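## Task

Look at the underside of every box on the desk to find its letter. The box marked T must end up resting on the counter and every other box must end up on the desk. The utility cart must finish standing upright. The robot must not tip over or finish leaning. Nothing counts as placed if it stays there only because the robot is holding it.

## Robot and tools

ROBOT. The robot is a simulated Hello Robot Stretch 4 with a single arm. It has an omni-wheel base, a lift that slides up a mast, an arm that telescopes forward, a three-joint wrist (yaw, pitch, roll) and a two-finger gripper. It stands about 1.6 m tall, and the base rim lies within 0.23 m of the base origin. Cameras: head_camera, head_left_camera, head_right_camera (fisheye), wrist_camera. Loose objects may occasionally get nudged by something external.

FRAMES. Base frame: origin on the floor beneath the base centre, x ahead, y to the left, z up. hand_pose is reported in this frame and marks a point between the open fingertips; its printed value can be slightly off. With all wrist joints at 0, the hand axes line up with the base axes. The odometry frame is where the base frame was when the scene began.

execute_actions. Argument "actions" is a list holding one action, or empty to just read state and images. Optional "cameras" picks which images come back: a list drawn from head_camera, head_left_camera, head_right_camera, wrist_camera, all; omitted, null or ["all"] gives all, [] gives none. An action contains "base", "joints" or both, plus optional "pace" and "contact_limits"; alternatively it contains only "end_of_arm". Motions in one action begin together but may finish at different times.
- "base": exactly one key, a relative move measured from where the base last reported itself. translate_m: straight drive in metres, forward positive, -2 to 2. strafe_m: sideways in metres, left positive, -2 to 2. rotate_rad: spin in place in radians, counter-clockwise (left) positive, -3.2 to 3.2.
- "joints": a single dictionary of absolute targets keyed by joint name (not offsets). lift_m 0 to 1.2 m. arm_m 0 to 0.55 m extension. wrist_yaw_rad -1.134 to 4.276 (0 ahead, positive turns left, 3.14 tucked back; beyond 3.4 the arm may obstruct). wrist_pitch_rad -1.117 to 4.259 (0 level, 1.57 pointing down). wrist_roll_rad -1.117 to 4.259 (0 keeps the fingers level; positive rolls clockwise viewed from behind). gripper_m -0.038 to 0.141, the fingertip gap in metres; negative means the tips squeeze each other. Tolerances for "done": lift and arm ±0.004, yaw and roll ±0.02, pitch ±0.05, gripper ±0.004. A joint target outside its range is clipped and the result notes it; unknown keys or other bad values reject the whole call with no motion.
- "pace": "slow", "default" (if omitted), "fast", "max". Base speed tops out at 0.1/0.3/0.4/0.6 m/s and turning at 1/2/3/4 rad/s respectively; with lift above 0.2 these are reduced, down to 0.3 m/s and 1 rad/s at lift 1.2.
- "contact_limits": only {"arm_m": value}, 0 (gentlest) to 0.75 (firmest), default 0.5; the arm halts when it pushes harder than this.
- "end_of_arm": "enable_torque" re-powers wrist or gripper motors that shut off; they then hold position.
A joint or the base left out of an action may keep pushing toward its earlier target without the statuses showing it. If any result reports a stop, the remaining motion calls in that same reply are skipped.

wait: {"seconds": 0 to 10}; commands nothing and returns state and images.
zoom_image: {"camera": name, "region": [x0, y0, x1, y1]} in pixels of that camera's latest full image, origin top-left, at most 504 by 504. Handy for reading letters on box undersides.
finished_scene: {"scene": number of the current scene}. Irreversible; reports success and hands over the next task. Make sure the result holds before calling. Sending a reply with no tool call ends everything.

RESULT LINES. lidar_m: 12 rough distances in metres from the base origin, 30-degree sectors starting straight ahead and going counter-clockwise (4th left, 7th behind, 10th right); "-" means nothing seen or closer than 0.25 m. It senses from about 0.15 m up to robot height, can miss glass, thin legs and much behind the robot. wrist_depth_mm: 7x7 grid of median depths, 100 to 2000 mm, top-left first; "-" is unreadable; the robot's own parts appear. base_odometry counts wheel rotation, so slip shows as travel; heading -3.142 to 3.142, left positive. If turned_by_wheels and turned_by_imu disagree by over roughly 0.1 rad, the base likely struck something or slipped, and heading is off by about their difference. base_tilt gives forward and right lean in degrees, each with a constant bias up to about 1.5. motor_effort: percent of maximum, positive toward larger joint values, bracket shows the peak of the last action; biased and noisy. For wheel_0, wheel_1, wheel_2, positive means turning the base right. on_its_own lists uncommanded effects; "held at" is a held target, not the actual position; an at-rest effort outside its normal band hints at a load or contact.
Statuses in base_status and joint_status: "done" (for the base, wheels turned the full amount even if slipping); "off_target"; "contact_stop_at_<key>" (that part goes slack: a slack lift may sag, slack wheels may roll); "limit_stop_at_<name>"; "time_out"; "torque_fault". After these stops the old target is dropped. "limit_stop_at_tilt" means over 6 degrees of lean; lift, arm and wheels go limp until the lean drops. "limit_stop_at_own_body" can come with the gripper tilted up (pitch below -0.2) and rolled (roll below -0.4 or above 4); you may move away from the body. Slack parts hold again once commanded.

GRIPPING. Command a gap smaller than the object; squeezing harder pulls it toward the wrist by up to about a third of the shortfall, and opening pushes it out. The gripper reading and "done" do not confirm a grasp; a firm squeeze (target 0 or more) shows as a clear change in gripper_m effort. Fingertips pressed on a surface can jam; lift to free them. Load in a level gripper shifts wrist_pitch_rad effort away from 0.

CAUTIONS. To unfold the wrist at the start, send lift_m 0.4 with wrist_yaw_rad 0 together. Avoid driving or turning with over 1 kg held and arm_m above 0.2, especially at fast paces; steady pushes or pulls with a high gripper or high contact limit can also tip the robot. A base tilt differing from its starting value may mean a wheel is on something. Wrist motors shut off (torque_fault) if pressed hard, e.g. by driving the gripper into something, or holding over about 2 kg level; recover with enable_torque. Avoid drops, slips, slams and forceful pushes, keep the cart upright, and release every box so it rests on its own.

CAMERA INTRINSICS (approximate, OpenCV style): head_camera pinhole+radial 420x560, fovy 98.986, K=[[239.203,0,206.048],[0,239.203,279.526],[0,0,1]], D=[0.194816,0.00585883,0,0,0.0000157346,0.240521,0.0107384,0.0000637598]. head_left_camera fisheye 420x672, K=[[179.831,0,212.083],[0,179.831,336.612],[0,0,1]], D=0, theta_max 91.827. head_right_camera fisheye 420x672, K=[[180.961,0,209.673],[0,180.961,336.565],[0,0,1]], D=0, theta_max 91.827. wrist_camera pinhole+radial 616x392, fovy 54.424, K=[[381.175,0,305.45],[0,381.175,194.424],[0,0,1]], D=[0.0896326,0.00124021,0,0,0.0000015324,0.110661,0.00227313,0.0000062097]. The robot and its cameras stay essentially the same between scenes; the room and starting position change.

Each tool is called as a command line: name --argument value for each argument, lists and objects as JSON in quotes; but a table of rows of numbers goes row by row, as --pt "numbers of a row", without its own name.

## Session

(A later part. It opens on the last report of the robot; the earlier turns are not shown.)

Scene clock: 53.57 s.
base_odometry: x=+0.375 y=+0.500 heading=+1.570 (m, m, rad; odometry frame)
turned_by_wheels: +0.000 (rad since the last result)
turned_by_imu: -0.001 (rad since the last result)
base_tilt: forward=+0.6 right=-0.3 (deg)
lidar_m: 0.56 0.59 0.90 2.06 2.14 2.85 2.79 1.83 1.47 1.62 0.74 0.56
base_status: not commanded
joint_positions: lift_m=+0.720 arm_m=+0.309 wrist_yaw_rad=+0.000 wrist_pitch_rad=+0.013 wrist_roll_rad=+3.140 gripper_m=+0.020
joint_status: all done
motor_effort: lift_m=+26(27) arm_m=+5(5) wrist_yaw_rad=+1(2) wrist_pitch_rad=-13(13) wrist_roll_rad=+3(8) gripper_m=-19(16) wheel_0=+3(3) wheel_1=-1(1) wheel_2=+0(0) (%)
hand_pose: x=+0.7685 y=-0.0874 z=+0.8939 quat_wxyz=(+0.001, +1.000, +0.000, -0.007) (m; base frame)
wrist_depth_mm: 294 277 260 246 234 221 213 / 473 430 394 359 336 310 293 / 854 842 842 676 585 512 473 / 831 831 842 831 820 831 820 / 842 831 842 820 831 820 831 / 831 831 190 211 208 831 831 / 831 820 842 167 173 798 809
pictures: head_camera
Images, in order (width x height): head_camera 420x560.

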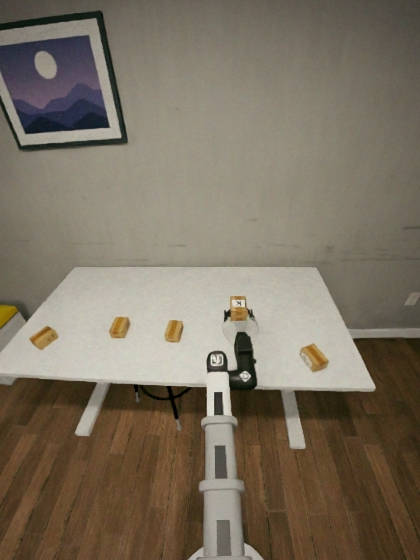

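execute_actions --actions '[{"joints":{"wrist_roll_rad":0}}]' --cameras '[]'

execute_actions --actions '[{"joints":{"lift_m":0.596}}]' --cameras '[]'

execute_actions --actions '[{"joints":{"gripper_m":0.14}}]' --cameras '[]'

execute_actions --actions '[{"joints":{"arm_m":0.08}}]' --cameras '[]'

execute_actions --actions '[{"base":{"strafe_m":-0.3}}]' --cameras '[]'

execute_actions --actions '[{"joints":{"arm_m":0.21}}]' --cameras '["head_camera","wrist_camera"]'

execute_actions --actions '[{"joints":{"gripper_m":0.02}}]' --cameras '["wrist_camera"]'

execute_actions --actions '[{"joints":{"lift_m":0.72}}]' --cameras '[]'

execute_actions --actions '[{"joints":{"wrist_roll_rad":3.14}}]' --cameras '["head_camera"]'

zoom_image --camera "head_camera" --region '[160,240,320,400]'

Scene clock: 56.33 s.
base_odometry: x=+0.375 y=+0.500 heading=+1.570 (m, m, rad; odometry frame)
turned_by_wheels: +0.000 (rad since the last result)
turned_by_imu: -0.001 (rad since the last result)
base_tilt: forward=+0.5 right=-0.2 (deg)
lidar_m: 0.55 0.60 0.89 2.07 2.14 2.85 2.78 1.86 1.46 1.62 0.74 0.58
base_status: not commanded
joint_positions: lift_m=+0.720 arm_m=+0.309 wrist_yaw_rad=+0.000 wrist_pitch_rad=+0.013 wrist_roll_rad=+0.000 gripper_m=+0.020
joint_status: all done
motor_effort: lift_m=+26(27) arm_m=+5(5) wrist_yaw_rad=+1(2) wrist_pitch_rad=-13(13) wrist_roll_rad=+0(3) gripper_m=-16(19) wheel_0=+4(4) wheel_1=-1(1) wheel_2=+0(0) (%)
hand_pose: x=+0.7685 y=-0.0874 z=+0.8939 quat_wxyz=(+1.000, +0.000, +0.007, +0.000) (m; base frame)
wrist_depth_mm: 904 891 854 831 820 798 798 / 917 878 866 809 820 798 788 / 891 891 866 842 831 788 778 / 904 904 854 831 809 798 778 / 891 866 854 842 809 788 778 / 640 691 189 211 208 798 778 / 455 430 488 167 173 517 634
pictures: none
No camera images: the call's "cameras" was empty. Leave "cameras" out to get every camera's image.

Scene clock: 57.90 s.
base_odometry: x=+0.375 y=+0.500 heading=+1.570 (m, m, rad; odometry frame)
turned_by_wheels: +0.000 (rad since the last result)
turned_by_imu: +0.000 (rad since the last result)
base_tilt: forward=+0.5 right=-0.3 (deg)
lidar_m: 0.56 0.60 0.88 2.08 2.13 2.85 2.80 1.84 1.47 1.64 0.74 0.57
base_status: not commanded
joint_positions: lift_m=+0.596 arm_m=+0.309 wrist_yaw_rad=+0.000 wrist_pitch_rad=+0.013 wrist_roll_rad=+0.000 gripper_m=+0.020
joint_status: all done
motor_effort: lift_m=+15(26) arm_m=+5(5) wrist_yaw_rad=+1(2) wrist_pitch_rad=-11(13) wrist_roll_rad=+1(2) gripper_m=-19(20) wheel_0=+4(4) wheel_1=-1(1) wheel_2=+0(0) (%)
hand_pose: x=+0.7685 y=-0.0874 z=+0.7710 quat_wxyz=(+1.000, +0.000, +0.006, +0.000) (m; base frame)
wrist_depth_mm: 917 878 854 854 820 798 798 / 904 878 854 831 831 798 788 / 904 878 854 842 820 788 788 / 904 878 854 831 809 809 798 / 462 574 668 820 798 798 778 / 297 325 189 211 208 469 525 / 215 206 232 167 173 246 303
pictures: none
No camera images: the call's "cameras" was empty. Leave "cameras" out to get every camera's image.

Scene clock: 60.07 s.
base_odometry: x=+0.375 y=+0.500 heading=+1.570 (m, m, rad; odometry frame)
turned_by_wheels: +0.000 (rad since the last result)
turned_by_imu: -0.001 (rad since the last result)
base_tilt: forward=+0.4 right=-0.3 (deg)
lidar_m: 0.54 0.59 0.88 2.08 2.15 2.84 2.78 1.85 1.47 1.64 0.73 0.58
base_status: not commanded
joint_positions: lift_m=+0.596 arm_m=+0.309 wrist_yaw_rad=+0.000 wrist_pitch_rad=+0.013 wrist_roll_rad=+0.000 gripper_m=+0.140
joint_status: all done
motor_effort: lift_m=+15(15) arm_m=+5(5) wrist_yaw_rad=+1(2) wrist_pitch_rad=-11(11) wrist_roll_rad=+2(3) gripper_m=-1(18) wheel_0=+4(4) wheel_1=-1(1) wheel_2=+0(0) (%)
hand_pose: x=+0.7685 y=-0.0874 z=+0.7710 quat_wxyz=(+1.000, +0.000, +0.006, +0.000) (m; base frame)
wrist_depth_mm: 917 878 878 842 831 798 809 / 891 878 854 842 820 798 778 / 891 891 866 842 809 809 788 / 891 878 842 831 831 798 788 / 469 580 668 820 809 788 788 / 296 278 293 211 421 399 521 / 215 221 236 148 236 249 303
pictures: none
No camera images: the call's "cameras" was empty. Leave "cameras" out to get every camera's image.

Scene clock: 61.87 s.
base_odometry: x=+0.375 y=+0.500 heading=+1.570 (m, m, rad; odometry frame)
turned_by_wheels: +0.000 (rad since the last result)
turned_by_imu: -0.001 (rad since the last result)
base_tilt: forward=+0.5 right=-0.3 (deg)
lidar_m: 0.55 0.58 0.91 2.07 2.14 2.86 2.76 1.85 1.46 1.62 0.72 0.56
base_status: not commanded
joint_positions: lift_m=+0.596 arm_m=+0.081 wrist_yaw_rad=+0.000 wrist_pitch_rad=+0.013 wrist_roll_rad=+0.000 gripper_m=+0.140
joint_status: all done
motor_effort: lift_m=+15(15) arm_m=-4(3) wrist_yaw_rad=+1(1) wrist_pitch_rad=-10(10) wrist_roll_rad=+2(2) gripper_m=-2(0) wheel_0=+4(4) wheel_1=-1(1) wheel_2=+0(0) (%)
hand_pose: x=+0.5402 y=-0.0874 z=+0.7710 quat_wxyz=(+1.000, +0.000, +0.006, +0.000) (m; base frame)
wrist_depth_mm: 1138 1138 1078 1060 1078 1025 991 / 1138 1098 1098 1078 1042 1025 991 / 1160 1138 1078 1042 1025 1025 1008 / 1160 1098 1078 1060 1042 1025 1025 / 488 462 683 750 991 1008 991 / 306 278 297 387 427 402 508 / 484 259 254 147 248 251 309
pictures: none
No camera images: the call's "cameras" was empty. Leave "cameras" out to get every camera's image.

Scene clock: 64.20 s.
base_odometry: x=+0.675 y=+0.500 heading=+1.571 (m, m, rad; odometry frame)
turned_by_wheels: +0.000 (rad since the last result)
turned_by_imu: -0.001 (rad since the last result)
base_tilt: forward=+0.5 right=-0.2 (deg)
lidar_m: 0.54 0.57 0.85 2.38 2.39 2.86 2.79 1.42 1.21 1.32 1.40 0.54
base_status: done
joint_positions: lift_m=+0.596 arm_m=+0.081 wrist_yaw_rad=+0.000 wrist_pitch_rad=+0.013 wrist_roll_rad=+0.000 gripper_m=+0.140
joint_status: not commanded
motor_effort: lift_m=+16(16) arm_m=-4(5) wrist_yaw_rad=+2(2) wrist_pitch_rad=-10(10) wrist_roll_rad=+1(2) gripper_m=-1(4) wheel_0=+3(14) wheel_1=-1(10) wheel_2=+0(2) (%)
hand_pose: x=+0.5402 y=-0.0874 z=+0.7710 quat_wxyz=(+1.000, +0.000, +0.006, +0.000) (m; base frame)
wrist_depth_mm: 1138 1078 1098 1060 1042 1008 991 / 1160 1098 1078 1060 1042 991 976 / 1118 1098 1078 1042 1025 1008 991 / 1118 1098 1060 1060 1042 1008 991 / 424 504 676 798 991 991 991 / 304 279 300 289 430 455 976 / 244 238 244 148 248 253 946
pictures: none
No camera images: the call's "cameras" was empty. Leave "cameras" out to get every camera's image.

Scene clock: 65.63 s.
base_odometry: x=+0.675 y=+0.500 heading=+1.571 (m, m, rad; odometry frame)
turned_by_wheels: +0.000 (rad since the last result)
turned_by_imu: +0.000 (rad since the last result)
base_tilt: forward=+0.5 right=-0.2 (deg)
lidar_m: 0.53 0.58 0.84 2.39 2.40 2.88 2.81 1.41 1.21 1.31 1.43 0.53
base_status: not commanded
joint_positions: lift_m=+0.596 arm_m=+0.209 wrist_yaw_rad=+0.000 wrist_pitch_rad=+0.013 wrist_roll_rad=+0.000 gripper_m=+0.140
joint_status: all done
motor_effort: lift_m=+16(16) arm_m=+5(6) wrist_yaw_rad=+1(1) wrist_pitch_rad=-10(10) wrist_roll_rad=+2(3) gripper_m=+1(1) wheel_0=+3(3) wheel_1=-1(1) wheel_2=+0(0) (%)
hand_pose: x=+0.6685 y=-0.0874 z=+0.7710 quat_wxyz=(+1.000, +0.000, +0.006, +0.000) (m; base frame)
wrist_depth_mm: 976 976 946 931 904 891 878 / 991 976 931 917 917 866 866 / 1008 960 946 917 917 878 866 / 976 960 931 904 891 866 866 / 373 585 661 788 891 891 854 / 303 279 215 212 427 449 854 / 216 222 224 148 236 250 842
pictures: head_camera, wrist_camera
Images, in order (width x height): head_camera 420x560, wrist_camera 616x392.

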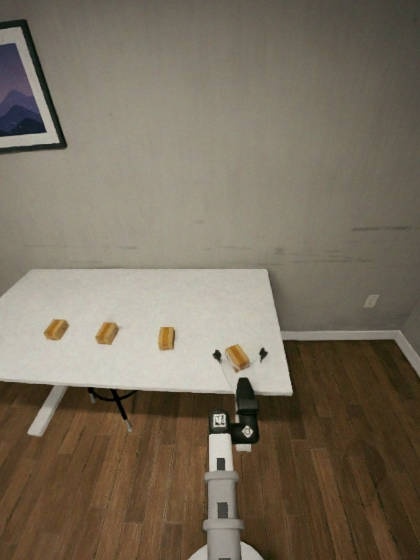

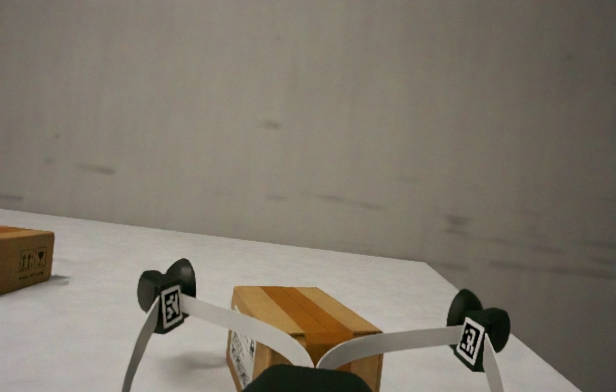

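Scene clock: 67.80 s.
base_odometry: x=+0.675 y=+0.500 heading=+1.571 (m, m, rad; odometry frame)
turned_by_wheels: +0.000 (rad since the last result)
turned_by_imu: -0.001 (rad since the last result)
base_tilt: forward=+0.5 right=-0.2 (deg)
lidar_m: 0.52 0.57 0.86 2.38 2.40 2.88 2.81 1.39 1.19 1.33 1.40 0.55
base_status: not commanded
joint_positions: lift_m=+0.596 arm_m=+0.209 wrist_yaw_rad=+0.000 wrist_pitch_rad=+0.013 wrist_roll_rad=+0.000 gripper_m=+0.020
joint_status: all done
motor_effort: lift_m=+16(16) arm_m=+5(5) wrist_yaw_rad=+1(1) wrist_pitch_rad=-10(10) wrist_roll_rad=+2(3) gripper_m=-15(21) wheel_0=+4(3) wheel_1=-1(1) wheel_2=+0(0) (%)
hand_pose: x=+0.6685 y=-0.0874 z=+0.7710 quat_wxyz=(+1.000, +0.000, +0.006, +0.000) (m; base frame)
wrist_depth_mm: 1008 976 946 931 904 891 878 / 976 976 931 931 917 878 866 / 991 960 960 931 917 878 866 / 991 946 946 917 931 891 891 / 370 580 668 798 891 866 866 / 304 327 189 213 208 866 854 / 215 206 237 169 174 248 878
pictures: wrist_camera
Images, in order (width x height): wrist_camera 616x392.

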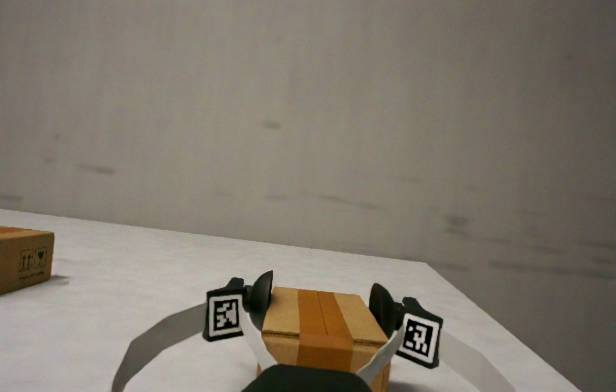

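Scene clock: 69.37 s.
base_odometry: x=+0.675 y=+0.500 heading=+1.571 (m, m, rad; odometry frame)
turned_by_wheels: +0.000 (rad since the last result)
turned_by_imu: +0.000 (rad since the last result)
base_tilt: forward=+0.6 right=-0.2 (deg)
lidar_m: 0.52 0.57 0.84 2.38 2.41 2.85 2.80 1.40 1.18 1.33 1.43 0.54
base_status: not commanded
joint_positions: lift_m=+0.720 arm_m=+0.209 wrist_yaw_rad=+0.000 wrist_pitch_rad=+0.013 wrist_roll_rad=+0.000 gripper_m=+0.020
joint_status: all done
motor_effort: lift_m=+26(29) arm_m=+5(5) wrist_yaw_rad=+1(2) wrist_pitch_rad=-12(13) wrist_roll_rad=+3(1) gripper_m=-23(20) wheel_0=+4(3) wheel_1=+0(1) wheel_2=+0(0) (%)
hand_pose: x=+0.6685 y=-0.0874 z=+0.8939 quat_wxyz=(+1.000, +0.000, +0.007, +0.000) (m; base frame)
wrist_depth_mm: 991 976 946 931 904 878 878 / 1008 960 960 917 904 866 866 / 991 976 960 931 904 878 854 / 1008 976 946 917 891 878 866 / 976 976 931 904 891 891 866 / 627 683 189 211 208 878 854 / 433 433 488 168 173 866 854
pictures: none
No camera images: the call's "cameras" was empty. Leave "cameras" out to get every camera's image.

Scene clock: 71.80 s.
base_odometry: x=+0.675 y=+0.500 heading=+1.571 (m, m, rad; odometry frame)
turned_by_wheels: +0.000 (rad since the last result)
turned_by_imu: -0.001 (rad since the last result)
base_tilt: forward=+0.5 right=-0.2 (deg)
lidar_m: 0.53 0.56 0.85 2.40 2.38 2.88 2.80 1.43 1.21 1.32 1.39 0.55
base_status: not commanded
joint_positions: lift_m=+0.720 arm_m=+0.209 wrist_yaw_rad=+0.000 wrist_pitch_rad=+0.013 wrist_roll_rad=+3.140 gripper_m=+0.020
joint_status: all done
motor_effort: lift_m=+27(26) arm_m=+5(5) wrist_yaw_rad=+1(2) wrist_pitch_rad=-13(13) wrist_roll_rad=+4(5) gripper_m=-17(16) wheel_0=+3(3) wheel_1=+0(1) wheel_2=+0(0) (%)
hand_pose: x=+0.6685 y=-0.0874 z=+0.8939 quat_wxyz=(+0.001, +1.000, +0.000, -0.007) (m; base frame)
wrist_depth_mm: 931 277 263 246 235 222 213 / 931 931 389 364 332 310 294 / 917 931 917 683 585 517 473 / 917 904 917 917 904 904 904 / 904 904 917 917 917 904 904 / 904 917 189 212 208 904 904 / 931 904 917 169 174 917 891
pictures: head_camera
Images, in order (width x height): head_camera 420x560.

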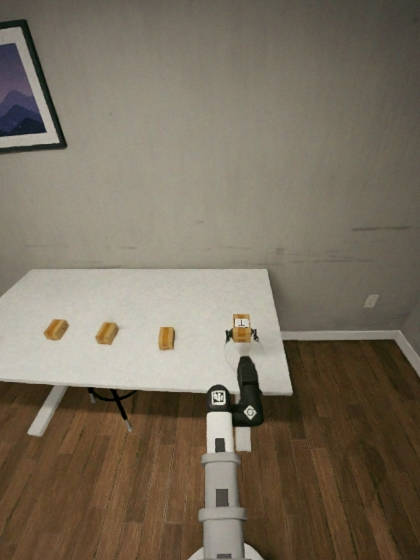

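Region (160, 240, 320, 400) of head_camera's 420x560 image, scaled by 3.150, with more detail than that image has.

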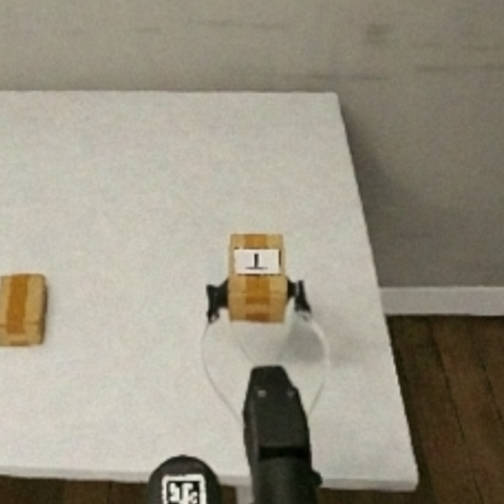

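T. Counter is behind.

execute_actions --actions '[{"base":{"translate_m":-1.5},"joints":{"wrist_roll_rad":0,"arm_m":0,"lift_m":0.9}}]' --cameras '[]'

execute_actions --actions '[{"base":{"rotate_rad":3.1416}}]' --cameras '["head_camera","wrist_camera"]'

Scene clock: 78.70 s.
base_odometry: x=+0.675 y=-1.000 heading=+1.570 (m, m, rad; odometry frame)
turned_by_wheels: +0.000 (rad since the last result)
turned_by_imu: -0.005 (rad since the last result)
base_tilt: forward=+0.5 right=-0.3 (deg)
lidar_m: 2.02 2.17 2.55 2.03 1.74 1.33 1.30 1.68 1.31 0.97 0.99 1.90
base_status: done
joint_positions: lift_m=+0.900 arm_m=+0.001 wrist_yaw_rad=+0.000 wrist_pitch_rad=+0.014 wrist_roll_rad=+0.000 gripper_m=+0.020
joint_status: all done
motor_effort: lift_m=+26(29) arm_m=-4(6) wrist_yaw_rad=+2(0) wrist_pitch_rad=-13(14) wrist_roll_rad=+1(2) gripper_m=-19(17) wheel_0=-4(11) wheel_1=-2(7) wheel_2=+2(14) (%)
hand_pose: x=+0.4608 y=-0.0874 z=+1.0738 quat_wxyz=(+1.000, +0.000, +0.007, +0.000) (m; base frame)
wrist_depth_mm: - - - - - - - / - - - - - - - / - - - - - - - / - - - - - - - / - - - - - - - / - - 189 211 208 - 1921 / - - - 169 173 - 1983
pictures: none
No camera images: the call's "cameras" was empty. Leave "cameras" out to get every camera's image.

Scene clock: 81.63 s.
base_odometry: x=+0.675 y=-1.000 heading=-1.572 (m, m, rad; odometry frame)
turned_by_wheels: +3.140 (rad since the last result)
turned_by_imu: +3.153 (rad since the last result)
base_tilt: forward=+0.5 right=-0.2 (deg)
lidar_m: 1.25 1.70 1.30 0.97 1.03 1.91 2.10 2.18 2.54 2.02 1.73 1.31
base_status: done
joint_positions: lift_m=+0.900 arm_m=+0.001 wrist_yaw_rad=+0.000 wrist_pitch_rad=+0.014 wrist_roll_rad=+0.000 gripper_m=+0.020
joint_status: not commanded
motor_effort: lift_m=+26(26) arm_m=-5(5) wrist_yaw_rad=+0(1) wrist_pitch_rad=-14(13) wrist_roll_rad=+1(2) gripper_m=-15(16) wheel_0=-6(7) wheel_1=-3(4) wheel_2=-5(10) (%)
hand_pose: x=+0.4609 y=-0.0873 z=+1.0738 quat_wxyz=(+1.000, +0.000, +0.007, +0.000) (m; base frame)
wrist_depth_mm: 1576 1756 1756 1708 1661 1618 1618 / 1661 1708 1756 1756 1661 1661 1576 / 1756 1756 1708 1661 1576 1618 1618 / 1756 1708 1756 1708 1708 1576 1576 / 1756 1756 1464 1576 1661 1661 1537 / 1808 1808 189 210 208 1060 1078 / 1808 1708 1118 169 173 1008 976
pictures: head_camera, wrist_camera
Images, in order (width x height): head_camera 420x560, wrist_camera 616x392.

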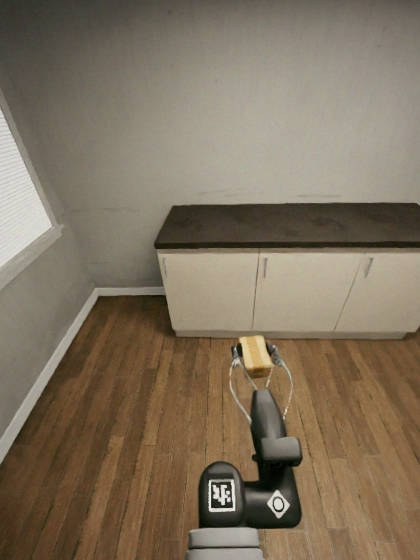

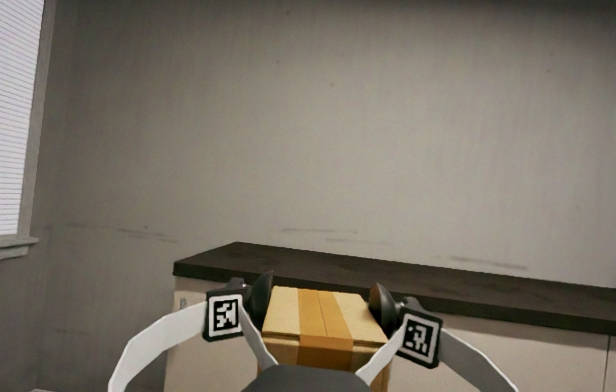

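execute_actions --actions '[{"base":{"translate_m":0.7},"joints":{"arm_m":0.3,"lift_m":0.84}}]' --cameras '["head_camera"]'

Scene clock: 85.53 s.
base_odometry: x=+0.674 y=-1.700 heading=-1.572 (m, m, rad; odometry frame)
turned_by_wheels: +0.000 (rad since the last result)
turned_by_imu: +0.000 (rad since the last result)
base_tilt: forward=+0.5 right=-0.3 (deg)
lidar_m: 0.58 0.64 1.24 1.21 1.24 1.43 2.99 2.98 2.12 2.10 0.79 0.60
base_status: done
joint_positions: lift_m=+0.840 arm_m=+0.299 wrist_yaw_rad=+0.000 wrist_pitch_rad=+0.014 wrist_roll_rad=+0.000 gripper_m=+0.020
joint_status: all done
motor_effort: lift_m=+17(25) arm_m=+4(5) wrist_yaw_rad=+2(3) wrist_pitch_rad=-13(13) wrist_roll_rad=+1(2) gripper_m=-19(19) wheel_0=+5(8) wheel_1=+1(8) wheel_2=-2(14) (%)
hand_pose: x=+0.7586 y=-0.0874 z=+1.0146 quat_wxyz=(+1.000, +0.000, +0.007, +0.000) (m; base frame)
wrist_depth_mm: 741 723 715 691 683 668 654 / 741 732 707 691 683 668 647 / 741 723 715 691 676 661 647 / 741 723 715 699 683 661 647 / 732 723 707 683 683 668 647 / 449 480 190 211 208 661 640 / 319 304 343 169 173 366 452
pictures: head_camera
Images, in order (width x height): head_camera 420x560.

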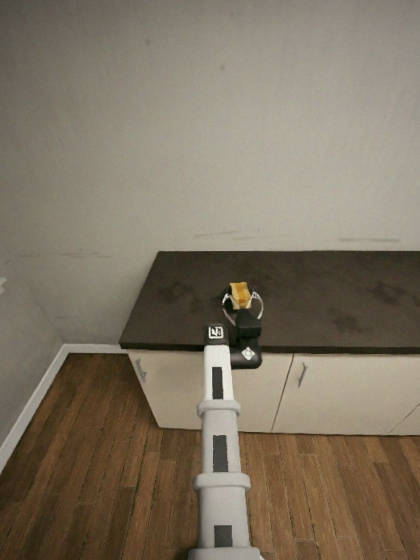

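Down by 0.054.

execute_actions --actions '[{"joints":{"lift_m":0.787}}]' --cameras '[]'

execute_actions --actions '[{"joints":{"gripper_m":0.14}}]' --cameras '[]'

execute_actions --actions '[{"joints":{"arm_m":0.05}}]' --cameras '["head_camera"]'

finished_scene --scene 1

Scene clock: 93.80 s.
base_odometry: x=+0.674 y=-1.700 heading=-1.572 (m, m, rad; odometry frame)
turned_by_wheels: +0.000 (rad since the last result)
turned_by_imu: -0.001 (rad since the last result)
base_tilt: forward=+0.4 right=-0.2 (deg)
lidar_m: 0.59 0.62 1.22 1.19 1.24 1.43 3.01 2.95 2.11 2.08 0.79 0.61
base_status: not commanded
joint_positions: lift_m=+0.787 arm_m=+0.299 wrist_yaw_rad=+0.000 wrist_pitch_rad=+0.014 wrist_roll_rad=+0.000 gripper_m=+0.020
joint_status: all done
motor_effort: lift_m=+15(15) arm_m=+5(5) wrist_yaw_rad=+0(1) wrist_pitch_rad=-13(13) wrist_roll_rad=+2(2) gripper_m=-21(16) wheel_0=+6(5) wheel_1=+1(1) wheel_2=-2(2) (%)
hand_pose: x=+0.7586 y=-0.0874 z=+0.9617 quat_wxyz=(+1.000, +0.000, +0.007, +0.000) (m; base frame)
wrist_depth_mm: 741 732 715 699 691 661 647 / 732 732 715 691 691 676 647 / 741 732 699 699 676 661 654 / 759 732 715 699 676 676 654 / 535 574 676 691 676 661 661 / 303 327 190 211 209 473 525 / 216 207 238 169 174 248 304
pictures: none
No camera images: the call's "cameras" was empty. Leave "cameras" out to get every camera's image.

Scene clock: 95.97 s.
base_odometry: x=+0.674 y=-1.700 heading=-1.572 (m, m, rad; odometry frame)
turned_by_wheels: +0.000 (rad since the last result)
turned_by_imu: -0.001 (rad since the last result)
base_tilt: forward=+0.6 right=-0.2 (deg)
lidar_m: 0.59 0.63 1.23 1.21 1.22 1.43 2.99 2.94 2.13 2.11 0.78 0.59
base_status: not commanded
joint_positions: lift_m=+0.787 arm_m=+0.299 wrist_yaw_rad=+0.000 wrist_pitch_rad=+0.013 wrist_roll_rad=+0.000 gripper_m=+0.140
joint_status: all done
motor_effort: lift_m=+16(15) arm_m=+4(4) wrist_yaw_rad=+2(2) wrist_pitch_rad=-11(13) wrist_roll_rad=+3(3) gripper_m=-1(18) wheel_0=+5(6) wheel_1=+1(1) wheel_2=-2(2) (%)
hand_pose: x=+0.7586 y=-0.0874 z=+0.9619 quat_wxyz=(+1.000, +0.000, +0.006, +0.000) (m; base frame)
wrist_depth_mm: 750 732 715 691 676 661 654 / 759 715 707 699 676 668 654 / 750 715 715 691 676 654 654 / 741 715 707 683 676 661 647 / 530 585 676 683 676 654 654 / 304 279 297 213 427 402 525 / 216 224 244 148 237 251 306
pictures: none
No camera images: the call's "cameras" was empty. Leave "cameras" out to get every camera's image.

Scene clock: 97.83 s.
base_odometry: x=+0.674 y=-1.700 heading=-1.572 (m, m, rad; odometry frame)
turned_by_wheels: +0.000 (rad since the last result)
turned_by_imu: -0.001 (rad since the last result)
base_tilt: forward=+0.5 right=-0.3 (deg)
lidar_m: 0.56 0.63 1.23 1.21 1.23 1.44 3.01 2.98 2.11 2.11 0.78 0.60
base_status: not commanded
joint_positions: lift_m=+0.787 arm_m=+0.051 wrist_yaw_rad=+0.000 wrist_pitch_rad=+0.013 wrist_roll_rad=+0.000 gripper_m=+0.140
joint_status: all done
motor_effort: lift_m=+15(15) arm_m=-5(3) wrist_yaw_rad=+2(1) wrist_pitch_rad=-10(11) wrist_roll_rad=+2(2) gripper_m=-1(1) wheel_0=+5(5) wheel_1=+1(1) wheel_2=-2(2) (%)
hand_pose: x=+0.5102 y=-0.0874 z=+0.9620 quat_wxyz=(+1.000, +0.000, +0.006, +0.000) (m; base frame)
wrist_depth_mm: 1025 991 960 960 917 904 891 / 1008 1008 946 931 931 917 891 / 1042 991 991 946 931 917 891 / 1008 991 946 946 931 917 878 / 530 591 683 647 931 904 891 / 334 327 315 397 433 407 530 / 357 340 315 148 298 287 310
pictures: head_camera
Images, in order (width x height): head_camera 420x560.

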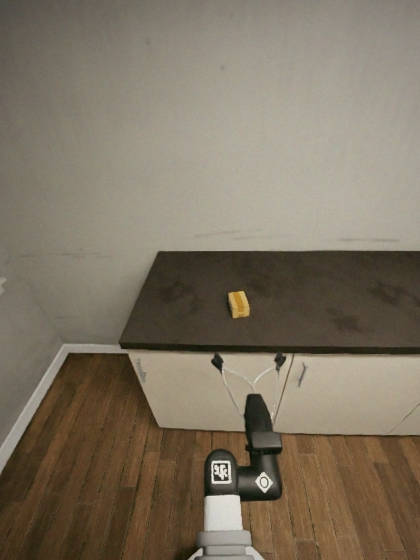

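The scene is finished: the task was done.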